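# Flip the bar-code-down carton and restack it

## Task

A carton at the top of a stack has its bar code facing down. Flip it and set it back on top of a stack with the bar code facing up, oriented the same way as the cartons beneath it and aligned with them. Release it so it stays there without the robot holding it, then move the grippers away.

## Robot and tools

Robot: two arms, left_arm and right_arm, each a six-joint arm ending in a two-finger parallel gripper. Their bases sit in the scene frame at left_arm (-0.029, +0.335, 0) with quat_wxyz (+0.997, 0, 0, +0.071) and right_arm (+0.025, -0.293, 0) with quat_wxyz (+0.997, 0, 0, +0.080). The names say nothing about image sides.

Scene frame: origin on the table surface midway between the arms, +z up, +x out across the table, left_arm on the +y side. All positions are in metres and all orientations are quaternions written w first (qw, qx, qy, qz). In each gripper's own frame the fingers extend along +z and close along y. end_effector_position is the point between the pads, roughly 1 cm short of the fingertips. Joint ranges (rad), base to wrist: waist -2.618 to 3.054, shoulder 0 to 3.142, elbow 0 to 3.142, wrist pitch -1.571 to 1.571, wrist yaw -1.571 to 1.571, wrist roll -2.094 to 2.094.

Row layout (shared by execute_actions and move): one flat list of 16 numbers covering both arms, always all 16 even when one arm is idle: left_arm x, y, z, qw, qx, qy, qz, opening, then right_arm x, y, z, qw, qx, qy, qz, opening. x, y, z and the quaternion are an absolute pose for that gripper's end_effector_position and orientation in the scene frame, not an offset. Opening runs from -1 (closed) to +1 (fully open, 0.094 m). Between the ends, the fingers are driven to the spot where grip_measured would read the value sent. To keep hold of something, keep sending an opening below grip_measured: about 0.03 below gives a firm grip, a smaller gap a lighter one. In this task each pad's grip force is capped low, around 13 to 25 N, so heavy cartons may slip.

execute_actions(actions): a list of up to 15 actions; each action is a list of up to 15 rows, one per 1/30 s control step, and a short action repeats its final row for the remaining steps. An empty list just reports state and images. Each target must lie within 0.6 m, along every gripper axis, of where that gripper stood when the action began, or the action is refused for both arms; if the first action fails this against the last reported state, or any action is malformed, nothing runs. Per control step the command is clipped to 70 mm and 16 degrees from the measured pose, so long reaches take several actions, and the arm does not continue past its last clipped pose. To hold an orientation, repeat the same quaternion every row rather than copying the drifting reported one.

move(target, speed, blocking): target is one 16-number row as above, an absolute pose per arm. Each gripper travels in a straight line, turning the short way; both paths finish together, lasting 0.5 to 10 s (cut off at 10 s). speed is the path's top speed in m/s, 0.002 to 0.5, default 0.25; rotation limited to twice that in rad/s. Opening is applied at the start. Paths do not avoid obstacles or the other arm, and real motion may lag, stray, or overshoot speed, notably with a nearly straight arm. Faster contact and targets set deeper past contact press harder. blocking=false returns after 0.5 s; then only wait or stop are accepted until a result shows the move ended. The result adds a move: line with the ending (done, off_target, moving, held, fault), any limits (paced = the pose was clipped; held = a check blocked steps, after which the arm may surge) and each gripper's distance to its target.

wait(seconds): 0 to 10; runs the simulation with the last commands held, returning early if a running move ends. stop(): brakes a running move; needs some stopping distance, and the fingers keep going. zoom_image(camera, region): camera is cam_head_left or cam_head_right; region [x0, y0, x1, y1] in image pixels, origin top-left, at most 504 by 504. read_manual(section): only "licences"; moves nothing. finished_scene(scene): pass the current scene number; ends it irreversibly and reports success.

Results: a state line per arm with gripper position and quaternion (reported hand position can be off, more at long reach); Hand target lines showing the pose each controller is now driving toward; grip_measured per arm (readings may be off by up to ~1 mm, consistent within a scene); joint positions (last value is finger opening in metres); joint torques (offset, noisy, not zero in free air); step readings of end_effector_position for action calls, with HELD marking steps where an arm's command was held back; "pose unreachable" when the clearance check altered or blocked an arm; FAULT lines; MOTOR HOT from 75 °C, a 10 s stop at 90 °C, and loss of hold at 100 °C, so avoid holding loads for long. Motions usually finish a centimetre or more off, mostly low.

Cameras cam_head_left and cam_head_right, both 504x504, look down from behind the table near x ≈ -0.25, z ≈ 0.79; calibration given with small possible errors.

Avoid: knocking or placing anything off the table (fails the task), dropping or slamming the carton, hard pushes, and arm-to-arm collisions. To keep an arm still, resend its last reported full pose and desired opening each call. The carton must rest on its own, bar code up, aligned with the stack; then open and withdraw. Occasional external tugs on held or loose objects can occur.

Each tool is called after "Emit:" as name(argument=value, ...), one argument or row to a line, values as JSON.

## Session

Emit:
execute_actions(
  actions=[],
)

Scene clock: 0.00 s.
left_arm: end_effector_position=(+0.4578, +0.1975, +0.3428) grip_measured=+1.000 end_effector_quat_wxyz=(+0.184, -0.315, +0.687, -0.629) | right_arm: end_effector_position=(+0.1477, +0.1131, +0.3008) grip_measured=+1.000 end_effector_quat_wxyz=(+0.280, +0.177, +0.877, +0.347)
Joint positions: left_arm=[-0.157  1.687  1.455  0.021  0.83  -1.558  0.094] | right_arm=[ 1.365  1.605  1.679 -0.917  0.632  1.675  0.094]
Joint velocities: left_arm=[-0.012 -0.002  0.007 -0.007  0.051 -0.037  0.   ] | right_arm=[-0.002 -0.012 -0.017 -0.022 -0.037 -0.037  0.   ]
Joint torques (N m, as the arm reports them, + toward a larger angle): no reading
Motor temperatures (°C, as the motors report them): left_arm=[29 27 26 29 26 28] | right_arm=[28 27 29 26 29 27]
Hand target (left_arm): +0.455, +0.197, +0.354; +0.194, -0.304, +0.685, -0.633
Hand target (right_arm): +0.149, +0.110, +0.304; +0.286, +0.176, +0.877, +0.344

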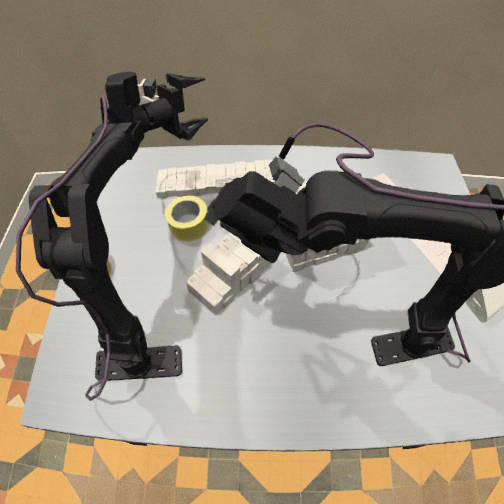

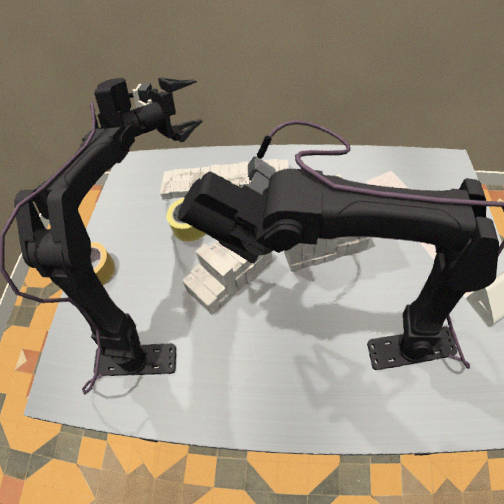

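Emit:
zoom_image(
  camera="cam_head_left",
  region=[140, 140, 400, 330],
)

Emit:
move(
  target=[0.4578, 0.1975, 0.3428, 0.184, -0.315, 0.687, -0.629, 1, 0.22, -0.45, 0.28, 0.248, 0.31, 0.914, -0.084, 1],
  speed=0.4,
)

Region (140, 140, 400, 330) of cam_head_left's 504x504 image, scaled by 1.938, with more detail than that image has; it fills the top 368 rows of this view, and the rest is white.

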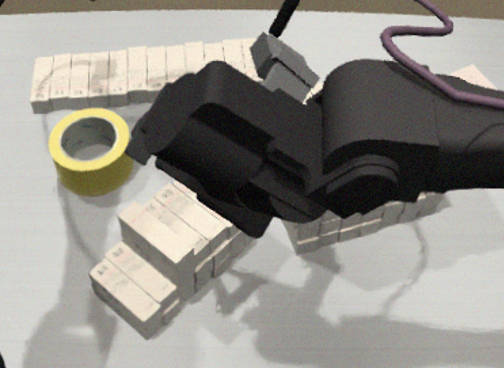

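Scene clock: 34.20 s.
left_arm: end_effector_position=(+0.4578, +0.1975, +0.3428) grip_measured=+1.000 end_effector_quat_wxyz=(+0.184, -0.315, +0.687, -0.629) | right_arm: end_effector_position=(+0.2209, -0.4515, +0.2707) grip_measured=+1.000 end_effector_quat_wxyz=(+0.247, +0.304, +0.914, -0.105)
Joint positions: left_arm=[-0.157  1.687  1.455  0.021  0.83  -1.559  0.094] | right_arm=[-0.82   1.124  1.41  -1.314  0.032 -0.028  0.094]
Joint velocities: left_arm=[-0.002 -0.007 -0.017 -0.007 -0.007 -0.022  0.   ] | right_arm=[-0.002  0.007 -0.007 -0.037  0.051 -0.051  0.   ]
Joint torques (N m, as the arm reports them, + toward a larger angle): left_arm=[ 0.09 -6.84  7.51  1.85  0.08 -0.01] | right_arm=[-0.73 -0.7  10.44  1.   -0.08 -0.01]
Motor temperatures (°C, as the motors report them): left_arm=[29 31 29 34 26 28] | right_arm=[29 29 31 29 29 27]
Hand target (left_arm): +0.458, +0.197, +0.343; +0.184, -0.315, +0.687, -0.629
Hand target (right_arm): +0.224, -0.456, +0.278; +0.256, +0.304, +0.911, -0.106
Off the commanded pose (left_arm): 0.000 m, 0 deg.
Off the commanded pose (right_arm): 0.009 m, 2 deg.
move: done; limits=paced

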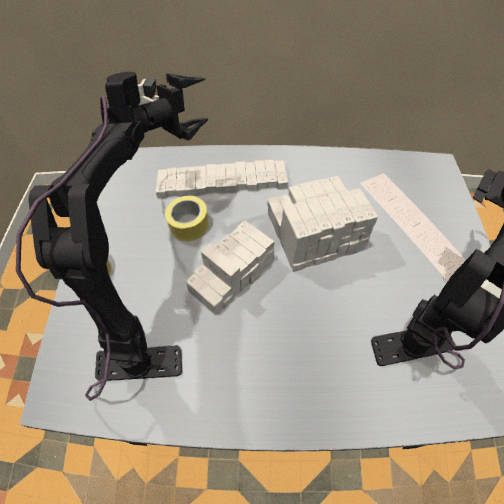

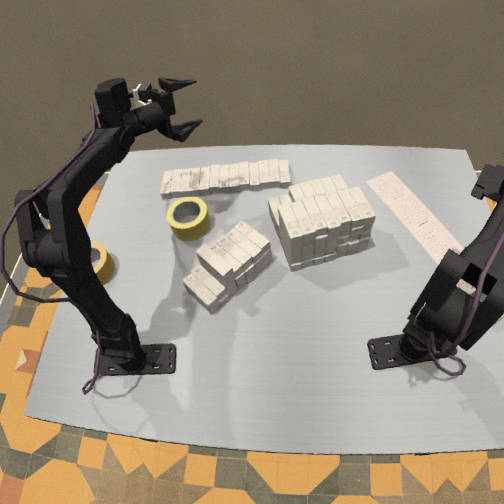

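Emit:
zoom_image(
  camera="cam_head_left",
  region=[175, 210, 285, 320],
)

Emit:
zoom_image(
  camera="cam_head_left",
  region=[260, 165, 386, 280],
)

Emit:
zoom_image(
  camera="cam_head_right",
  region=[175, 210, 285, 320],
)

Emit:
zoom_image(
  camera="cam_head_right",
  region=[260, 165, 386, 280],
)

Emit:
zoom_image(
  camera="cam_head_left",
  region=[150, 150, 300, 210],
)

Region (175, 210, 285, 320) of cam_head_left's 504x504 image, scaled by 4.582, with more detail than that image has.

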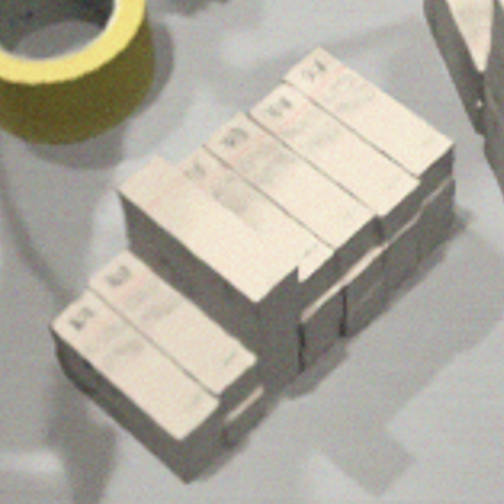

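Region (260, 165, 386, 280) of cam_head_left's 504x504 image, scaled by 4.000, with more detail than that image has; it fills the top 460 rows of this view, and the rest is white.

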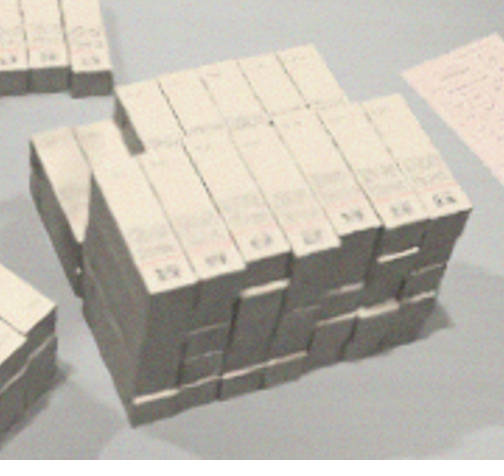

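Region (175, 210, 285, 320) of cam_head_right's 504x504 image, scaled by 4.582, with more detail than that image has.

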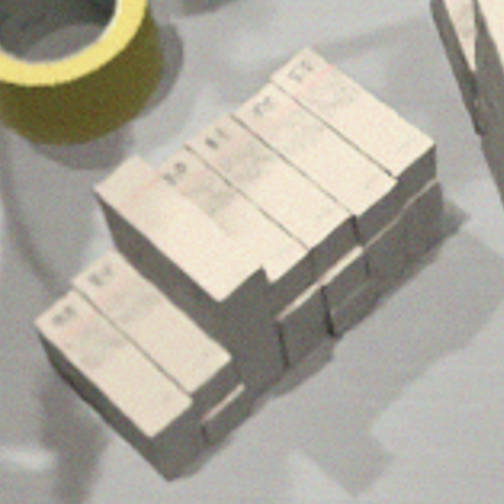

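Region (260, 165, 386, 280) of cam_head_right's 504x504 image, scaled by 4.000, with more detail than that image has; it fills the top 460 rows of this view, and the rest is white.

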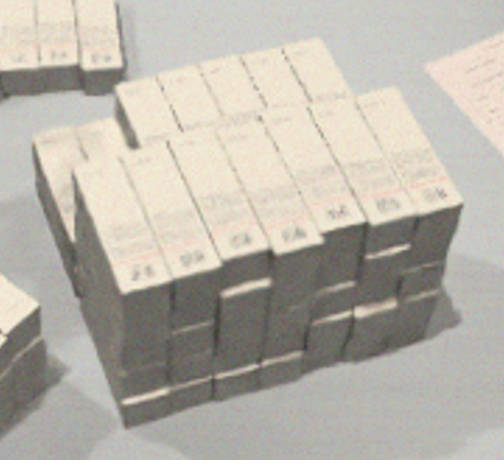

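Region (150, 150, 300, 210) of cam_head_left's 504x504 image, scaled by 3.360, with more detail than that image has; it fills the top 202 rows of this view, and the rest is white.

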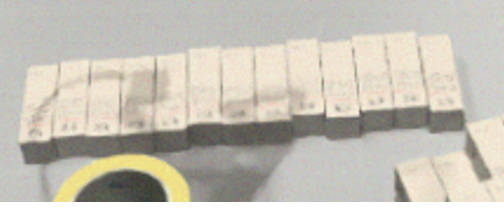

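Emit:
zoom_image(
  camera="cam_head_left",
  region=[190, 235, 253, 298],
)

Emit:
zoom_image(
  camera="cam_head_right",
  region=[185, 235, 248, 298],
)

Region (190, 235, 253, 298) of cam_head_left's 504x504 image, scaled by 8.000, with more detail than that image has.

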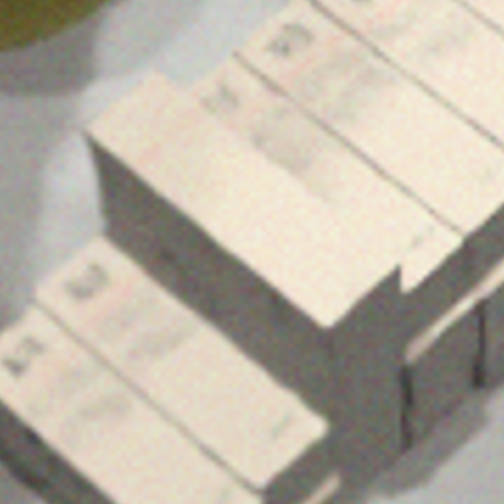

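Region (185, 235, 248, 298) of cam_head_right's 504x504 image, scaled by 8.000, with more detail than that image has.

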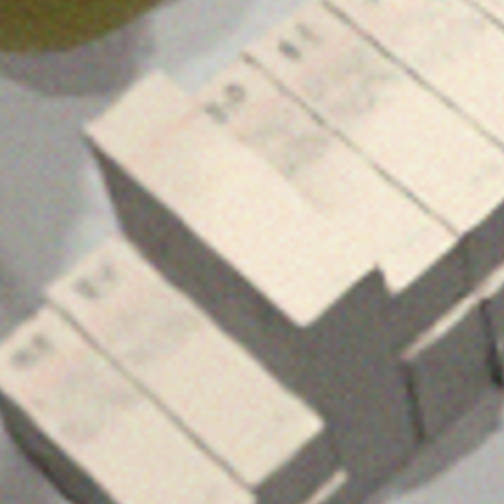

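Emit:
move(
  target=[0.4578, 0.1975, 0.3428, 0.184, -0.315, 0.687, -0.629, 1, 0.186, 0.149, 0.15, 0.197, -0.4041, 0.8887, 0.0896, 0.3],
  speed=0.4,
)

Scene clock: 156.73 s.
left_arm: end_effector_position=(+0.4578, +0.1975, +0.3428) grip_measured=+1.000 end_effector_quat_wxyz=(+0.184, -0.315, +0.687, -0.629) | right_arm: end_effector_position=(+0.1840, +0.1517, +0.1429) grip_measured=+0.302 end_effector_quat_wxyz=(+0.205, -0.396, +0.889, +0.101)
Joint positions: left_arm=[-0.157  1.687  1.455  0.021  0.83  -1.559  0.094] | right_arm=[ 1.133  1.949  1.719 -0.914  0.18   0.414  0.061]
Joint velocities: left_arm=[ 0.007 -0.007  0.002  0.007 -0.037 -0.022  0.   ] | right_arm=[ 0.012  0.002 -0.017 -0.007 -0.081 -0.037 -0.   ]
Joint torques (N m, as the arm reports them, + toward a larger angle): left_arm=[ 0.01 -6.88  7.56  1.85  0.08  0.02] | right_arm=[  0.57 -10.56  11.3    0.72   0.08   0.  ]
Motor temperatures (°C, as the motors report them): left_arm=[29 32 30 38 26 28] | right_arm=[29 27 34 31 29 27]
Hand target (left_arm): +0.458, +0.198, +0.343; +0.184, -0.315, +0.687, -0.629
Hand target (right_arm): +0.183, +0.157, +0.150; +0.208, -0.401, +0.886, +0.107
Off the commanded pose (left_arm): 0.000 m, 0 deg.
Off the commanded pose (right_arm): 0.008 m, 2 deg.
move: done

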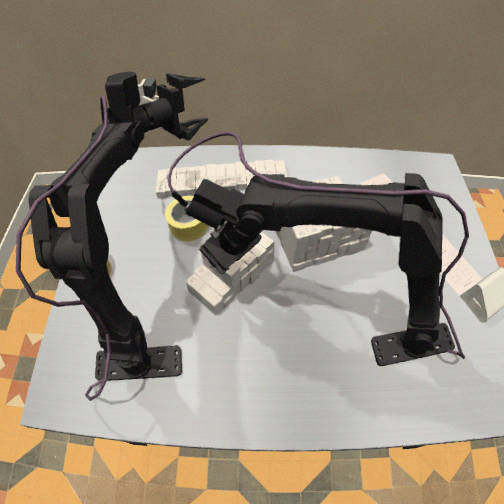

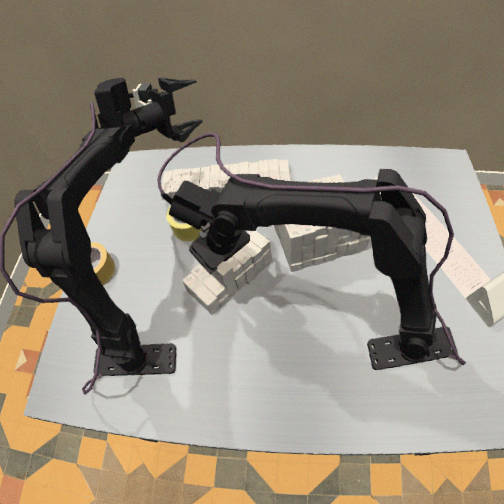

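Emit:
zoom_image(
  camera="cam_head_left",
  region=[170, 200, 290, 320],
)

Emit:
zoom_image(
  camera="cam_head_right",
  region=[170, 200, 290, 320],
)

Region (170, 200, 290, 320) of cam_head_left's 504x504 image, scaled by 4.200, with more detail than that image has.

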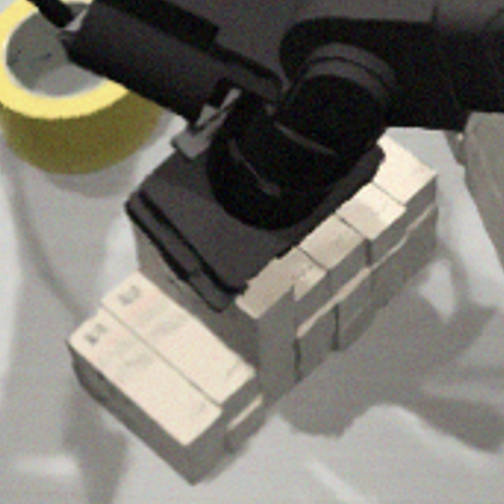

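Region (170, 200, 290, 320) of cam_head_right's 504x504 image, scaled by 4.200, with more detail than that image has.

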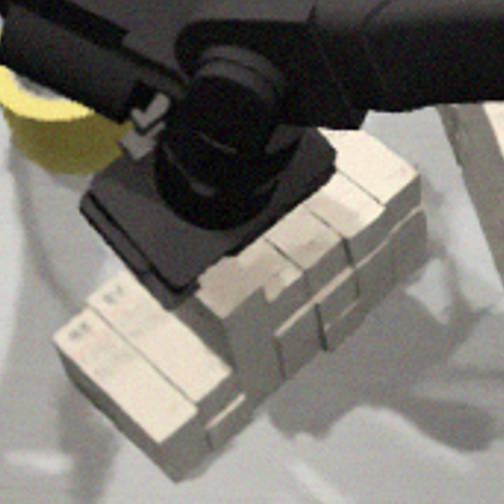

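Emit:
move(
  target=[0.4578, 0.1975, 0.3428, 0.184, -0.315, 0.687, -0.629, 1, 0.185, 0.150, 0.100, 0.197, -0.4041, 0.8887, 0.0896, 0.3],
  speed=0.08,
)

Emit:
zoom_image(
  camera="cam_head_left",
  region=[170, 200, 290, 320],
)

Emit:
zoom_image(
  camera="cam_head_right",
  region=[170, 200, 290, 320],
)

Scene clock: 211.47 s.
left_arm: end_effector_position=(+0.4578, +0.1975, +0.3428) grip_measured=+1.000 end_effector_quat_wxyz=(+0.184, -0.315, +0.687, -0.629) | right_arm: end_effector_position=(+0.1841, +0.1527, +0.1091) grip_measured=+0.302 end_effector_quat_wxyz=(+0.201, -0.402, +0.888, +0.096)
Joint positions: left_arm=[-0.157  1.687  1.455  0.021  0.83  -1.559  0.094] | right_arm=[ 1.133  1.971  1.62  -0.805  0.178  0.403  0.061]
Joint velocities: left_arm=[ 0.012 -0.002 -0.002 -0.066  0.022 -0.066  0.   ] | right_arm=[-0.012 -0.007  0.002  0.037  0.007 -0.022 -0.   ]
Joint torques (N m, as the arm reports them, + toward a larger angle): left_arm=[ 0.05 -6.87  7.54  1.85  0.1   0.  ] | right_arm=[ -0.17 -10.68   6.96   0.92   0.17  -0.05]
Motor temperatures (°C, as the motors report them): left_arm=[29 32 30 39 26 28] | right_arm=[29 32 36 31 29 27]
Hand target (left_arm): +0.458, +0.197, +0.343; +0.184, -0.315, +0.687, -0.629
Hand target (right_arm): +0.185, +0.150, +0.100; +0.197, -0.404, +0.889, +0.090
Off the commanded pose (left_arm): 0.000 m, 0 deg.
Off the commanded pose (right_arm): 0.010 m, 1 deg.
move: done

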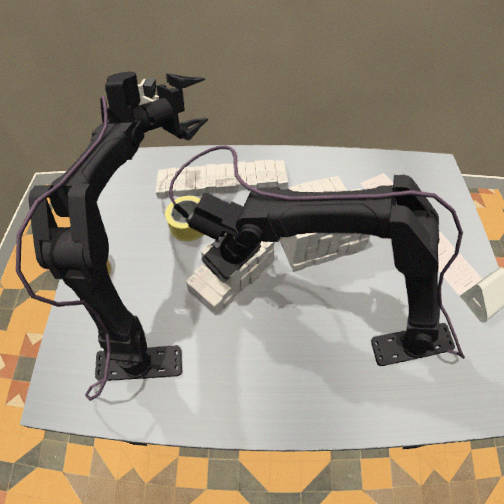

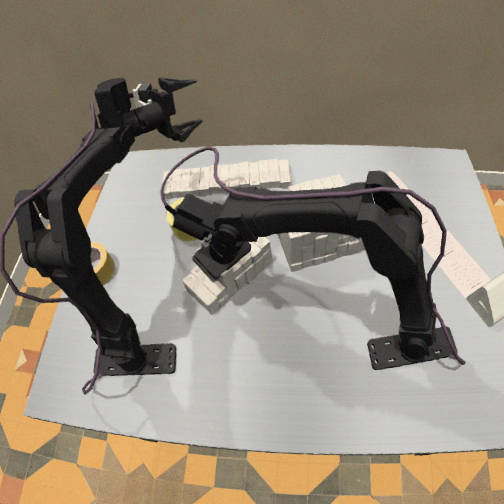

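Region (170, 200, 290, 320) of cam_head_left's 504x504 image, scaled by 4.200, with more detail than that image has.

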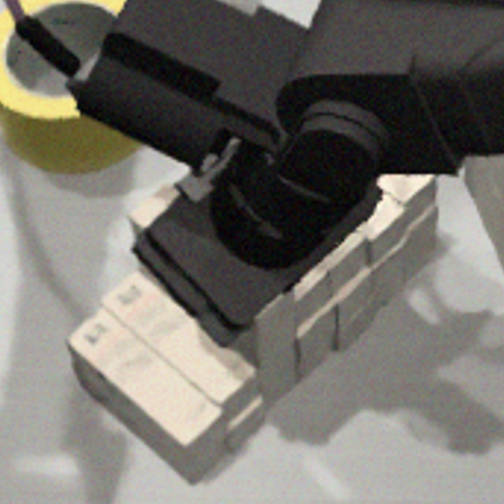

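Region (170, 200, 290, 320) of cam_head_right's 504x504 image, scaled by 4.200, with more detail than that image has.

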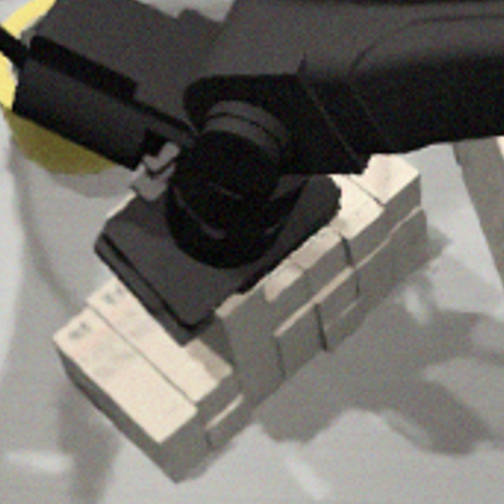

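Emit:
move(
  target=[0.4578, 0.1975, 0.3428, 0.184, -0.315, 0.687, -0.629, 1, 0.185, 0.150, 0.085, 0.197, -0.4041, 0.8887, 0.0896, 0.3],
  speed=0.05,
)

Scene clock: 222.17 s.
left_arm: end_effector_position=(+0.4578, +0.1975, +0.3428) grip_measured=+1.000 end_effector_quat_wxyz=(+0.184, -0.315, +0.687, -0.629) | right_arm: end_effector_position=(+0.1879, +0.1596, +0.1061) grip_measured=+0.302 end_effector_quat_wxyz=(+0.217, -0.399, +0.884, +0.107)
Joint positions: left_arm=[-0.157  1.687  1.455  0.021  0.83  -1.559  0.094] | right_arm=[ 1.133  1.971  1.591 -0.737  0.189  0.4    0.061]
Joint velocities: left_arm=[-0.012 -0.002 -0.007 -0.051 -0.037 -0.022  0.   ] | right_arm=[-0.012 -0.012 -0.002 -0.007  0.051 -0.051 -0.001]
Joint torques (N m, as the arm reports them, + toward a larger angle): left_arm=[ 0.04 -6.8   7.53  1.85  0.1   0.  ] | right_arm=[ -0.41 -10.11   5.28   0.8    0.     0.03]
Motor temperatures (°C, as the motors report them): left_arm=[29 33 30 39 26 28] | right_arm=[29 33 34 31 29 27]
Hand target (left_arm): +0.458, +0.197, +0.343; +0.184, -0.315, +0.687, -0.629
Hand target (right_arm): +0.185, +0.150, +0.085; +0.197, -0.404, +0.889, +0.089
Off the commanded pose (left_arm): 0.000 m, 0 deg.
Off the commanded pose (right_arm): 0.023 m, 3 deg.
move: off_target (right_arm)

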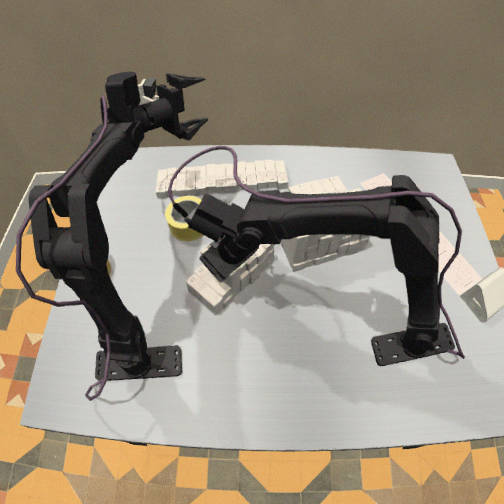

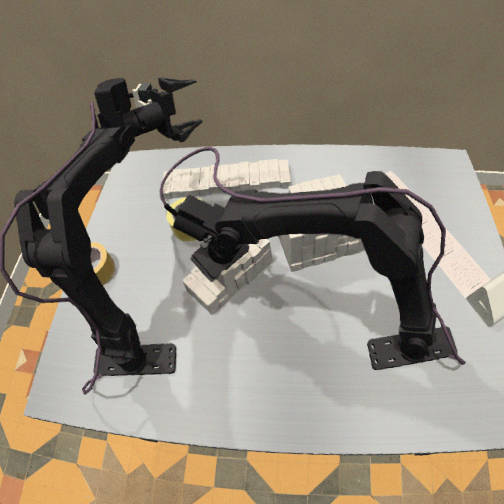

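Emit:
zoom_image(
  camera="cam_head_left",
  region=[180, 220, 280, 320],
)

Emit:
zoom_image(
  camera="cam_head_right",
  region=[180, 220, 280, 320],
)

Region (180, 220, 280, 320) of cam_head_left's 504x504 image, scaled by 5.040, with more detail than that image has.

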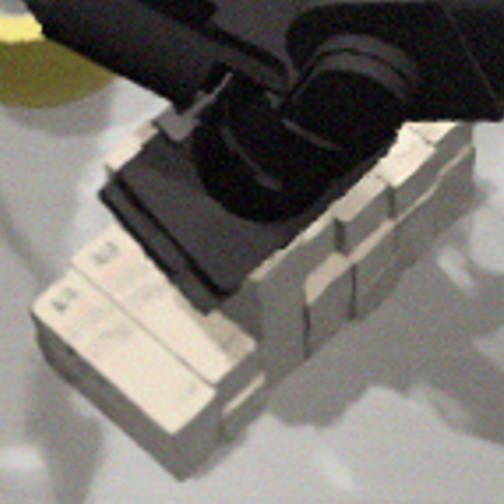

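Region (180, 220, 280, 320) of cam_head_right's 504x504 image, scaled by 5.040, with more detail than that image has.

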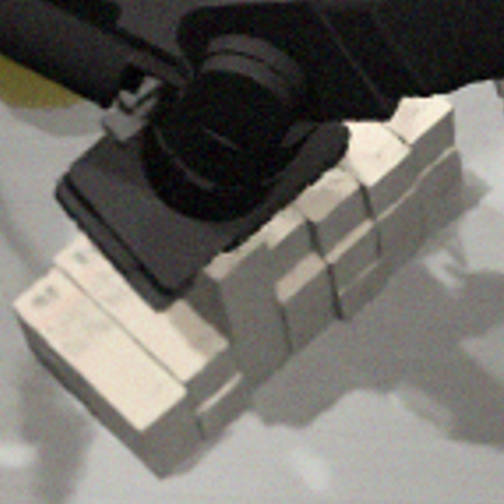

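Emit:
move(
  target=[0.4578, 0.1975, 0.3428, 0.184, -0.315, 0.687, -0.629, 1, 0.184, 0.149, 0.100, 0.197, -0.4041, 0.8887, 0.0896, 0.3],
  speed=0.03,
)

Emit:
zoom_image(
  camera="cam_head_right",
  region=[180, 220, 280, 320],
)

Scene clock: 246.53 s.
left_arm: end_effector_position=(+0.4578, +0.1975, +0.3428) grip_measured=+1.000 end_effector_quat_wxyz=(+0.184, -0.315, +0.687, -0.629) | right_arm: end_effector_position=(+0.1881, +0.1592, +0.1059) grip_measured=+0.302 end_effector_quat_wxyz=(+0.218, -0.399, +0.884, +0.106)
Joint positions: left_arm=[-0.157  1.687  1.455  0.021  0.83  -1.559  0.094] | right_arm=[ 1.133  1.971  1.59  -0.737  0.19   0.399  0.061]
Joint velocities: left_arm=[-0.012  0.012 -0.007  0.022 -0.022 -0.022  0.   ] | right_arm=[ 0.002 -0.002 -0.002  0.022 -0.051  0.007 -0.001]
Joint torques (N m, as the arm reports them, + toward a larger angle): left_arm=[ 0.   -6.91  7.48  1.86  0.07 -0.01] | right_arm=[ -0.08 -11.26   8.88   0.41   0.03   0.02]
Motor temperatures (°C, as the motors report them): left_arm=[29 33 30 40 26 28] | right_arm=[29 33 33 31 29 27]
Hand target (left_arm): +0.458, +0.198, +0.343; +0.184, -0.315, +0.687, -0.629
Hand target (right_arm): +0.184, +0.149, +0.100; +0.197, -0.404, +0.889, +0.090
Off the commanded pose (left_arm): 0.000 m, 0 deg.
Off the commanded pose (right_arm): 0.012 m, 3 deg.
move: off_target (right_arm)

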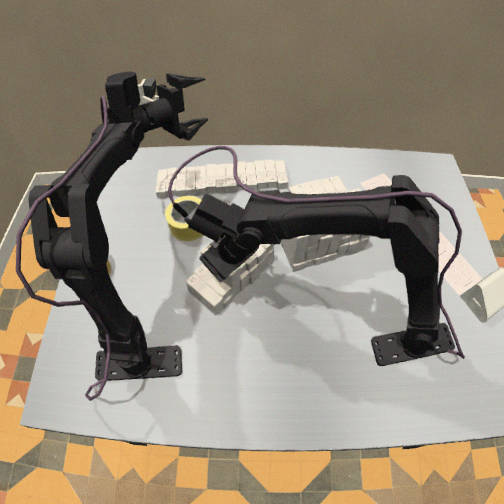

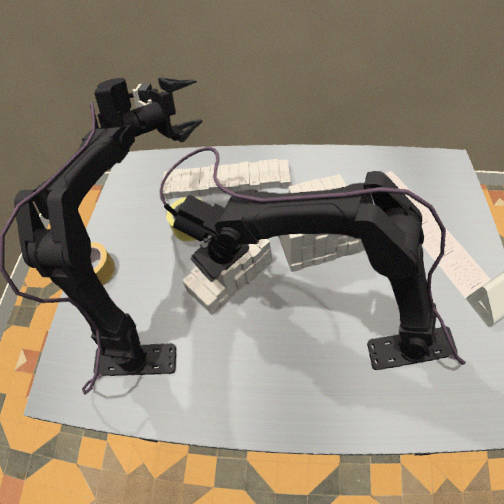

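Region (180, 220, 280, 320) of cam_head_right's 504x504 image, scaled by 5.040, with more detail than that image has.

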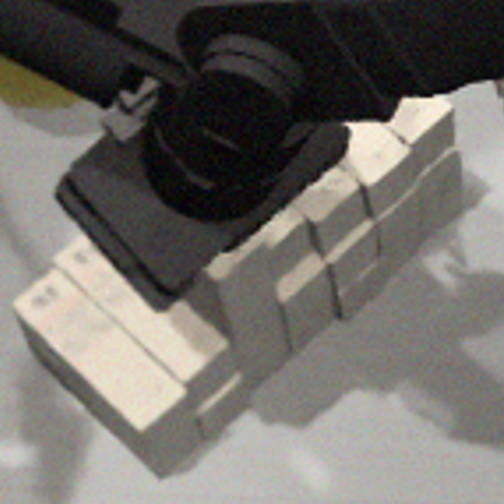

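Emit:
move(
  target=[0.4578, 0.1975, 0.3428, 0.184, -0.315, 0.687, -0.629, 1, 0.182, 0.146, 0.117, 0.197, -0.4041, 0.8887, 0.0896, 0.3],
  speed=0.03,
)

Emit:
zoom_image(
  camera="cam_head_right",
  region=[180, 220, 280, 320],
)

Scene clock: 253.60 s.
left_arm: end_effector_position=(+0.4578, +0.1975, +0.3428) grip_measured=+1.000 end_effector_quat_wxyz=(+0.184, -0.315, +0.687, -0.629) | right_arm: end_effector_position=(+0.1853, +0.1494, +0.1054) grip_measured=+0.301 end_effector_quat_wxyz=(+0.203, -0.404, +0.888, +0.088)
Joint positions: left_arm=[-0.157  1.687  1.455  0.021  0.83  -1.559  0.094] | right_arm=[ 1.133  1.971  1.608 -0.803  0.191  0.399  0.061]
Joint velocities: left_arm=[ 0.017 -0.002 -0.002 -0.007 -0.022 -0.022  0.   ] | right_arm=[-0.017 -0.002 -0.007  0.022 -0.007 -0.037  0.   ]
Joint torques (N m, as the arm reports them, + toward a larger angle): left_arm=[ 0.03 -6.89  7.54  1.87  0.07  0.  ] | right_arm=[  0.08 -13.11  10.36   0.47  -0.02   0.03]
Motor temperatures (°C, as the motors report them): left_arm=[29 33 30 40 26 28] | right_arm=[29 33 34 31 29 27]
Hand target (left_arm): +0.458, +0.197, +0.343; +0.184, -0.315, +0.687, -0.629
Hand target (right_arm): +0.182, +0.146, +0.117; +0.198, -0.404, +0.888, +0.090
Off the commanded pose (left_arm): 0.000 m, 0 deg.
Off the commanded pose (right_arm): 0.013 m, 1 deg.
move: off_target (right_arm)

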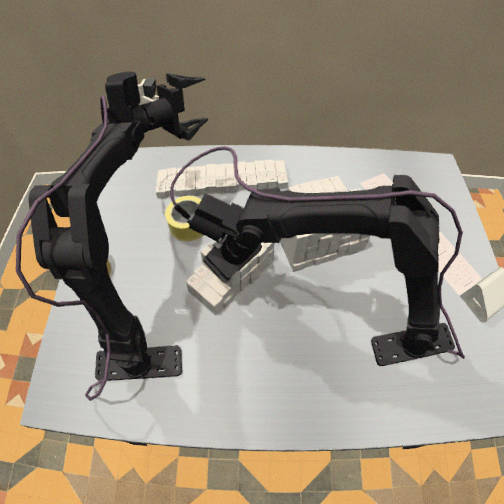

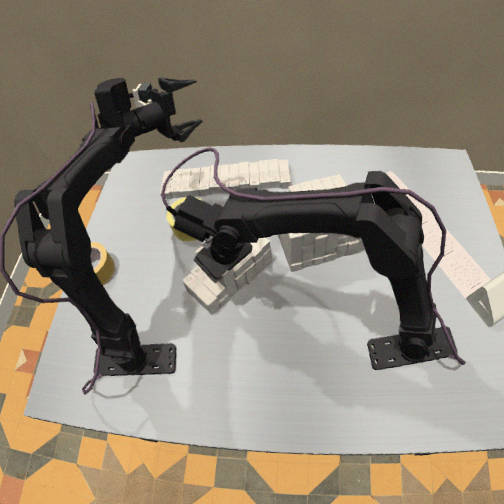

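Region (180, 220, 280, 320) of cam_head_right's 504x504 image, scaled by 5.040, with more detail than that image has.

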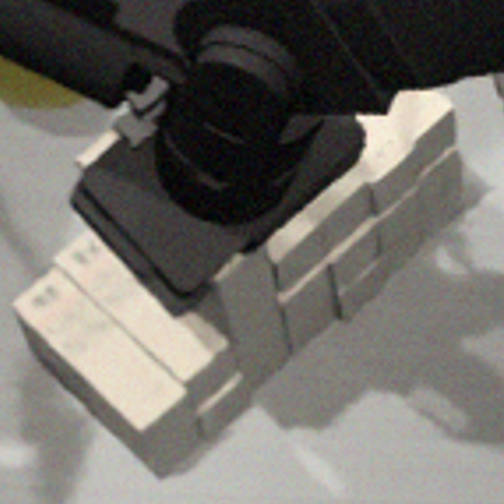

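Emit:
execute_actions(
  actions=[
    [[0.4578, 0.1975, 0.3428, 0.184, -0.315, 0.687, -0.629, 1, 0.184, 0.150, 0.120, 0.203, -0.403, 0.888, 0.092, 0.3],[0.4578, 0.1975, 0.3428, 0.184, -0.315, 0.687, -0.629, 1, 0.184, 0.150, 0.122, 0.203, -0.403, 0.888, 0.092, 0.3],[0.4578, 0.1975, 0.3428, 0.184, -0.315, 0.687, -0.629, 1, 0.184, 0.150, 0.124, 0.203, -0.403, 0.888, 0.092, 0.3],[0.4578, 0.1975, 0.3428, 0.184, -0.315, 0.687, -0.629, 1, 0.184, 0.150, 0.126, 0.203, -0.403, 0.888, 0.092, 0.3]],
  ],
)

Scene clock: 262.67 s.
left_arm: end_effector_position=(+0.4578, +0.1975, +0.3428) grip_measured=+1.000 end_effector_quat_wxyz=(+0.184, -0.315, +0.687, -0.629) | right_arm: end_effector_position=(+0.1838, +0.1454, +0.1102) grip_measured=+0.301 end_effector_quat_wxyz=(+0.195, -0.406, +0.889, +0.080)
Joint positions: left_arm=[-0.157  1.687  1.455  0.021  0.83  -1.559  0.094] | right_arm=[ 1.133  1.971  1.636 -0.853  0.188  0.399  0.061]
Joint velocities: left_arm=[ 0.017 -0.012 -0.002 -0.095 -0.022  0.037  0.   ] | right_arm=[-0.017 -0.022 -0.017 -0.066  0.022 -0.051  0.   ]
Joint torques (N m, as the arm reports them, + toward a larger angle): left_arm=[ 0.08 -6.79  7.52  1.86  0.08  0.02] | right_arm=[  0.22 -12.71  10.99   0.68   0.07   0.07]
Motor temperatures (°C, as the motors report them): left_arm=[29 33 30 40 26 28] | right_arm=[29 35 34 30 29 27]
Hand target (left_arm): +0.458, +0.197, +0.343; +0.184, -0.315, +0.687, -0.629
Hand target (right_arm): +0.184, +0.149, +0.126; +0.203, -0.403, +0.888, +0.092
Off the commanded pose (left_arm): 0.000 m, 0 deg.
Off the commanded pose (right_arm): 0.016 m, 2 deg.
Step readings (end_effector_position):
0: left_arm (+0.4578, +0.1975, +0.3428) | right_arm (+0.1853, +0.1492, +0.1054)
1: left_arm (+0.4578, +0.1975, +0.3428) | right_arm (+0.1853, +0.1493, +0.1059)
2: left_arm (+0.4578, +0.1975, +0.3428) | right_arm (+0.1852, +0.1493, +0.1067)
4: left_arm (+0.4578, +0.1975, +0.3428) | right_arm (+0.1848, +0.1482, +0.1082)
8: left_arm (+0.4578, +0.1975, +0.3428) | right_arm (+0.1845, +0.1477, +0.1110)
15: end_effector_position above

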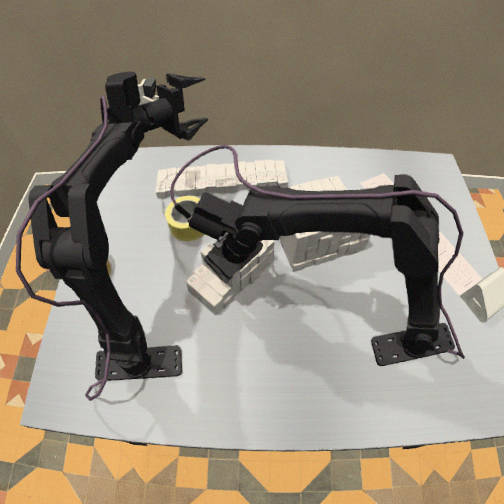

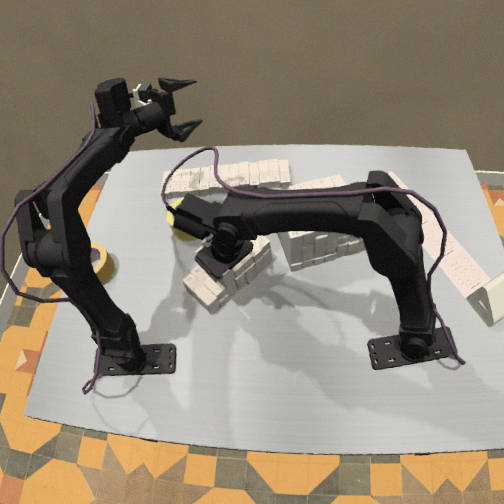

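Emit:
execute_actions(
  actions=[
    [[0.4578, 0.1975, 0.3428, 0.184, -0.315, 0.687, -0.629, 1, 0.184, 0.150, 0.126, 0.203, -0.403, 0.888, 0.092, 0.2],[0.4578, 0.1975, 0.3428, 0.184, -0.315, 0.687, -0.629, 1, 0.184, 0.150, 0.126, 0.203, -0.403, 0.888, 0.092, 0.1],[0.4578, 0.1975, 0.3428, 0.184, -0.315, 0.687, -0.629, 1, 0.184, 0.150, 0.126, 0.203, -0.403, 0.888, 0.092, 0.0],[0.4578, 0.1975, 0.3428, 0.184, -0.315, 0.687, -0.629, 1, 0.184, 0.150, 0.126, 0.203, -0.403, 0.888, 0.092, -0.08],[0.4578, 0.1975, 0.3428, 0.184, -0.315, 0.687, -0.629, 1, 0.184, 0.150, 0.126, 0.203, -0.403, 0.888, 0.092, -0.15],[0.4578, 0.1975, 0.3428, 0.184, -0.315, 0.687, -0.629, 1, 0.184, 0.150, 0.126, 0.203, -0.403, 0.888, 0.092, -0.2],[0.4578, 0.1975, 0.3428, 0.184, -0.315, 0.687, -0.629, 1, 0.184, 0.150, 0.126, 0.203, -0.403, 0.888, 0.092, -0.25],[0.4578, 0.1975, 0.3428, 0.184, -0.315, 0.687, -0.629, 1, 0.184, 0.150, 0.126, 0.203, -0.403, 0.888, 0.092, -0.29],[0.4578, 0.1975, 0.3428, 0.184, -0.315, 0.687, -0.629, 1, 0.184, 0.150, 0.126, 0.203, -0.403, 0.888, 0.092, -0.33],[0.4578, 0.1975, 0.3428, 0.184, -0.315, 0.687, -0.629, 1, 0.184, 0.150, 0.126, 0.203, -0.403, 0.888, 0.092, -0.37],[0.4578, 0.1975, 0.3428, 0.184, -0.315, 0.687, -0.629, 1, 0.184, 0.150, 0.126, 0.203, -0.403, 0.888, 0.092, -0.41],[0.4578, 0.1975, 0.3428, 0.184, -0.315, 0.687, -0.629, 1, 0.184, 0.150, 0.126, 0.203, -0.403, 0.888, 0.092, -0.45],[0.4578, 0.1975, 0.3428, 0.184, -0.315, 0.687, -0.629, 1, 0.184, 0.150, 0.126, 0.203, -0.403, 0.888, 0.092, -0.5]],
  ],
)

Emit:
zoom_image(
  camera="cam_head_left",
  region=[180, 220, 280, 320],
)

Scene clock: 285.93 s.
left_arm: end_effector_position=(+0.4578, +0.1975, +0.3428) grip_measured=+1.000 end_effector_quat_wxyz=(+0.184, -0.315, +0.687, -0.629) | right_arm: end_effector_position=(+0.1831, +0.1446, +0.1098) grip_measured=-0.401 end_effector_quat_wxyz=(+0.192, -0.407, +0.890, +0.079)
Joint positions: left_arm=[-0.157  1.687  1.455  0.021  0.83  -1.559  0.094] | right_arm=[ 1.133  1.971  1.636 -0.857  0.186  0.399  0.028]
Joint velocities: left_arm=[-0.012 -0.007 -0.002 -0.037 -0.007  0.007  0.   ] | right_arm=[-0.002 -0.002 -0.017  0.051  0.007 -0.007  0.   ]
Joint torques (N m, as the arm reports them, + toward a larger angle): left_arm=[ 0.06 -6.86  7.47  1.84  0.08 -0.01] | right_arm=[  0.2  -12.79  11.15   0.65   0.19   0.09]
Motor temperatures (°C, as the motors report them): left_arm=[29 33 30 41 26 28] | right_arm=[29 36 36 30 29 27]
Hand target (left_arm): +0.458, +0.197, +0.343; +0.184, -0.315, +0.687, -0.629
Hand target (right_arm): +0.184, +0.149, +0.126; +0.203, -0.403, +0.888, +0.092
Off the commanded pose (left_arm): 0.000 m, 0 deg.
Off the commanded pose (right_arm): 0.017 m, 2 deg.
Step readings (end_effector_position):
0: left_arm (+0.4578, +0.1975, +0.3428) | right_arm (+0.1835, +0.1447, +0.1099)
1: left_arm (+0.4578, +0.1975, +0.3428) | right_arm (+0.1835, +0.1447, +0.1099)
2: left_arm (+0.4578, +0.1975, +0.3428) | right_arm (+0.1835, +0.1447, +0.1099)
4: left_arm (+0.4578, +0.1975, +0.3428) | right_arm (+0.1833, +0.1446, +0.1099)
8: left_arm (+0.4578, +0.1975, +0.3428) | right_arm (+0.1833, +0.1446, +0.1098)
15: end_effector_position above

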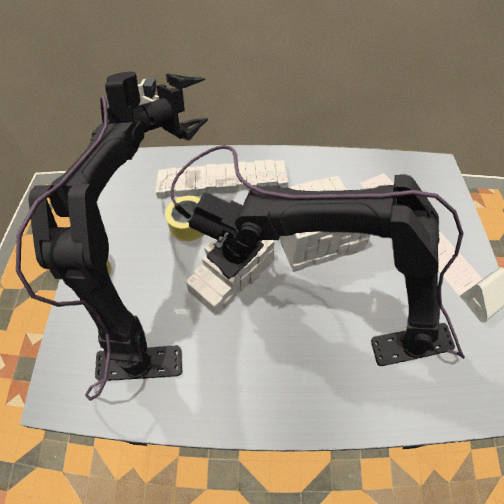

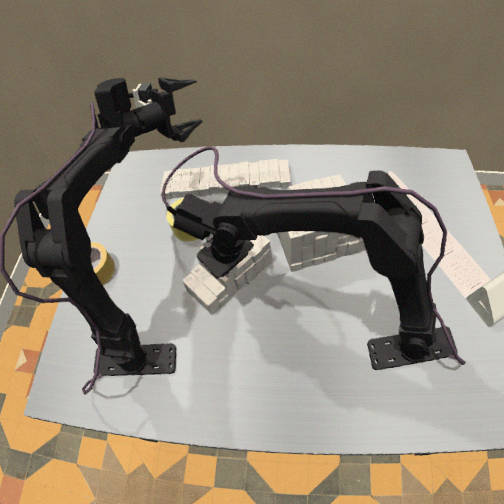

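Region (180, 220, 280, 320) of cam_head_left's 504x504 image, scaled by 5.040, with more detail than that image has.

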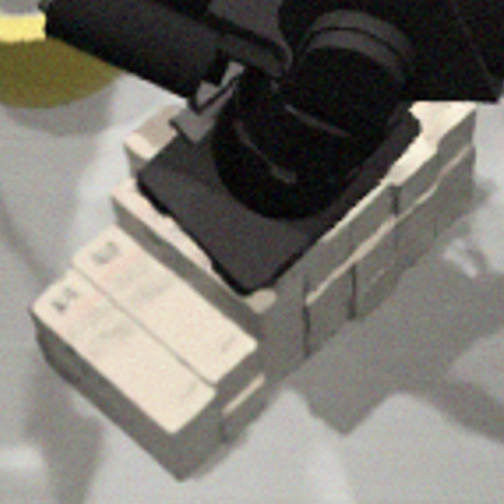

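Emit:
move(
  target=[0.4578, 0.1975, 0.3428, 0.184, -0.315, 0.687, -0.629, 1, 0.183, 0.143, 0.175, 0.197, -0.4041, 0.8887, 0.0896, -0.5],
  speed=0.15,
)

Emit:
move(
  target=[0.25, 0.13, 0.25, 0.077, -0.077, 0.703, -0.703, 0.6, 0.22, 0.0, 0.255, 0.077, 0.077, 0.703, 0.703, -0.5],
  speed=0.4,
)

Scene clock: 318.13 s.
left_arm: end_effector_position=(+0.4578, +0.1975, +0.3428) grip_measured=+1.000 end_effector_quat_wxyz=(+0.184, -0.315, +0.687, -0.629) | right_arm: end_effector_position=(+0.1806, +0.1401, +0.1577) grip_measured=-0.401 end_effector_quat_wxyz=(+0.185, -0.409, +0.890, +0.076)
Joint positions: left_arm=[-0.157  1.687  1.455  0.021  0.83  -1.559  0.094] | right_arm=[ 1.133  1.964  1.823 -1.066  0.179  0.399  0.028]
Joint velocities: left_arm=[ 0.002  0.007 -0.002 -0.007 -0.022  0.066  0.   ] | right_arm=[-0.007 -0.012 -0.012 -0.051 -0.037  0.007 -0.001]
Joint torques (N m, as the arm reports them, + toward a larger angle): left_arm=[ 0.04 -6.88  7.46  1.85  0.08 -0.01] | right_arm=[ -0.26 -13.2   11.09   0.66   0.13   0.02]
Motor temperatures (°C, as the motors report them): left_arm=[29 33 31 41 26 28] | right_arm=[29 37 37 30 29 27]
Hand target (left_arm): +0.458, +0.198, +0.343; +0.184, -0.315, +0.687, -0.629
Hand target (right_arm): +0.183, +0.142, +0.175; +0.197, -0.404, +0.889, +0.090
Off the commanded pose (left_arm): 0.000 m, 0 deg.
Off the commanded pose (right_arm): 0.018 m, 2 deg.
move: off_target (right_arm)

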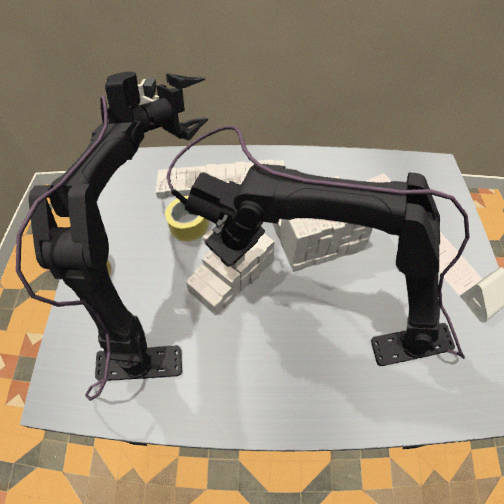

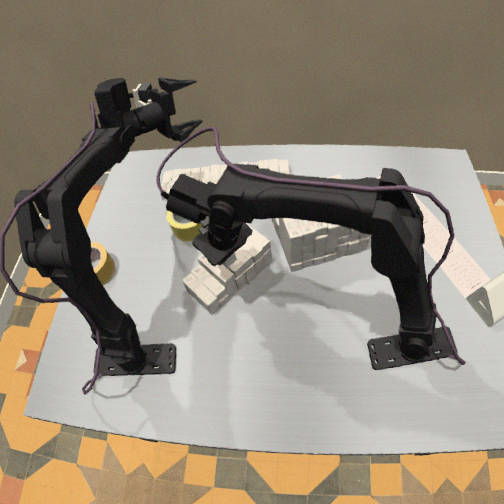

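Scene clock: 321.10 s.
left_arm: end_effector_position=(+0.2584, +0.1338, +0.2424) grip_measured=+0.601 end_effector_quat_wxyz=(+0.074, -0.096, +0.704, -0.699) | right_arm: end_effector_position=(+0.2217, -0.0003, +0.2574) grip_measured=-0.402 end_effector_quat_wxyz=(+0.068, +0.081, +0.709, +0.697)
Joint positions: left_arm=[-0.262  1.341  0.563  0.748  1.209 -1.573  0.075] | right_arm=[ 0.474  1.064  0.471  0.569 -0.726  1.572  0.028]
Joint velocities: left_arm=[-0.017 -0.007 -0.012 -0.051 -0.007  0.037  0.001] | right_arm=[-0.027  0.012  0.007 -0.022 -0.022 -0.022  0.   ]
Joint torques (N m, as the arm reports them, + toward a larger angle): left_arm=[-0.98 -4.64  5.68  1.83  0.14 -0.03] | right_arm=[-0.3  -3.63  7.56  1.66  0.06  0.  ]
Motor temperatures (°C, as the motors report them): left_arm=[29 33 31 41 26 28] | right_arm=[29 37 36 31 29 27]
Hand target (left_arm): +0.251, +0.131, +0.248; +0.078, -0.077, +0.702, -0.704
Hand target (right_arm): +0.222, -0.003, +0.257; +0.076, +0.081, +0.705, +0.700
Off the commanded pose (left_arm): 0.012 m, 2 deg.
Off the commanded pose (right_arm): 0.003 m, 1 deg.
move: off_target (left_arm)

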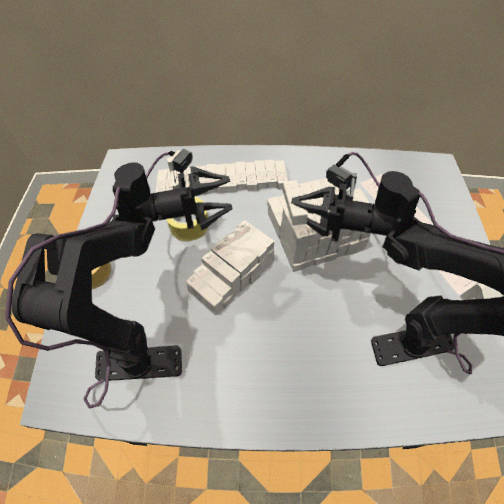

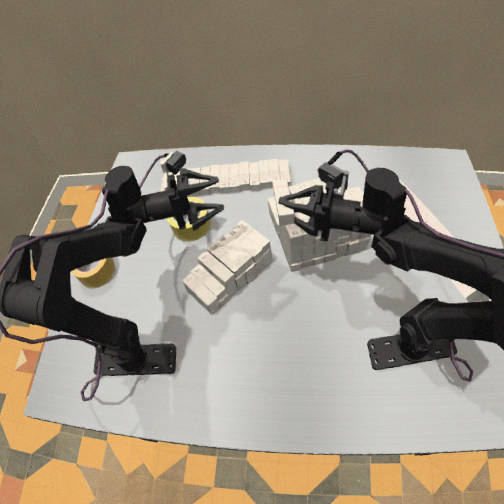

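Emit:
zoom_image(
  camera="cam_head_left",
  region=[200, 150, 340, 250],
)

Emit:
zoom_image(
  camera="cam_head_right",
  region=[190, 150, 330, 250],
)

Emit:
zoom_image(
  camera="cam_head_left",
  region=[265, 165, 328, 228],
)

Emit:
zoom_image(
  camera="cam_head_right",
  region=[253, 165, 316, 228],
)

Region (200, 150, 340, 250) of cam_head_left's 504x504 image, scaled by 3.600, with more detail than that image has; it fills the top 360 rows of this view, and the rest is white.

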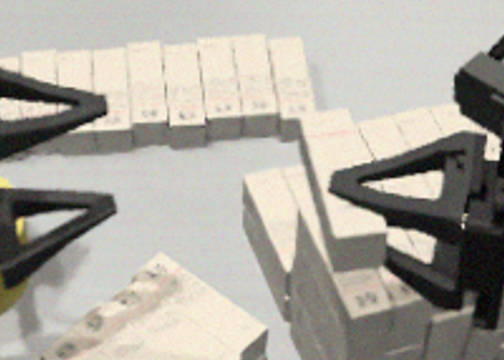

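Region (190, 150, 330, 250) of cam_head_right's 504x504 image, scaled by 3.600, with more detail than that image has; it fills the top 360 rows of this view, and the rest is white.

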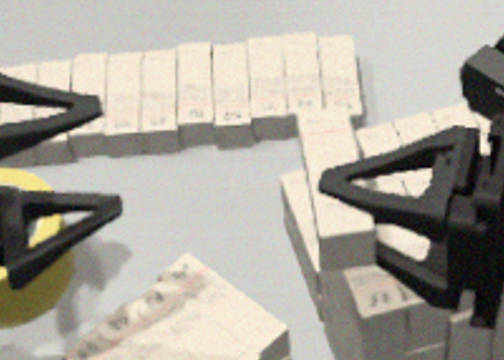

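Region (265, 165, 328, 228) of cam_head_left's 504x504 image, scaled by 8.000, with more detail than that image has.

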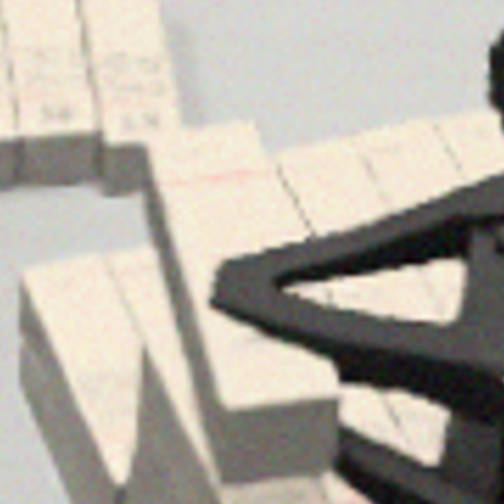

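Region (253, 165, 316, 228) of cam_head_right's 504x504 image, scaled by 8.000, with more detail than that image has.

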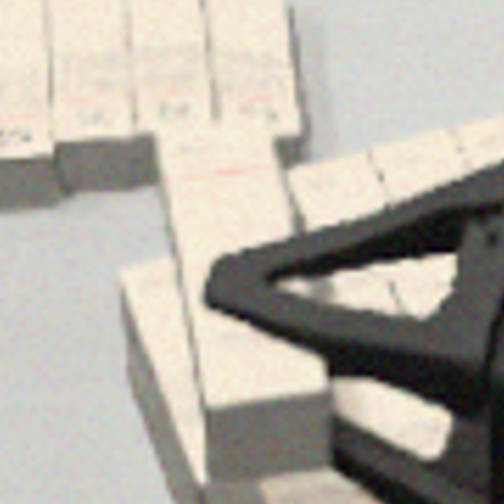

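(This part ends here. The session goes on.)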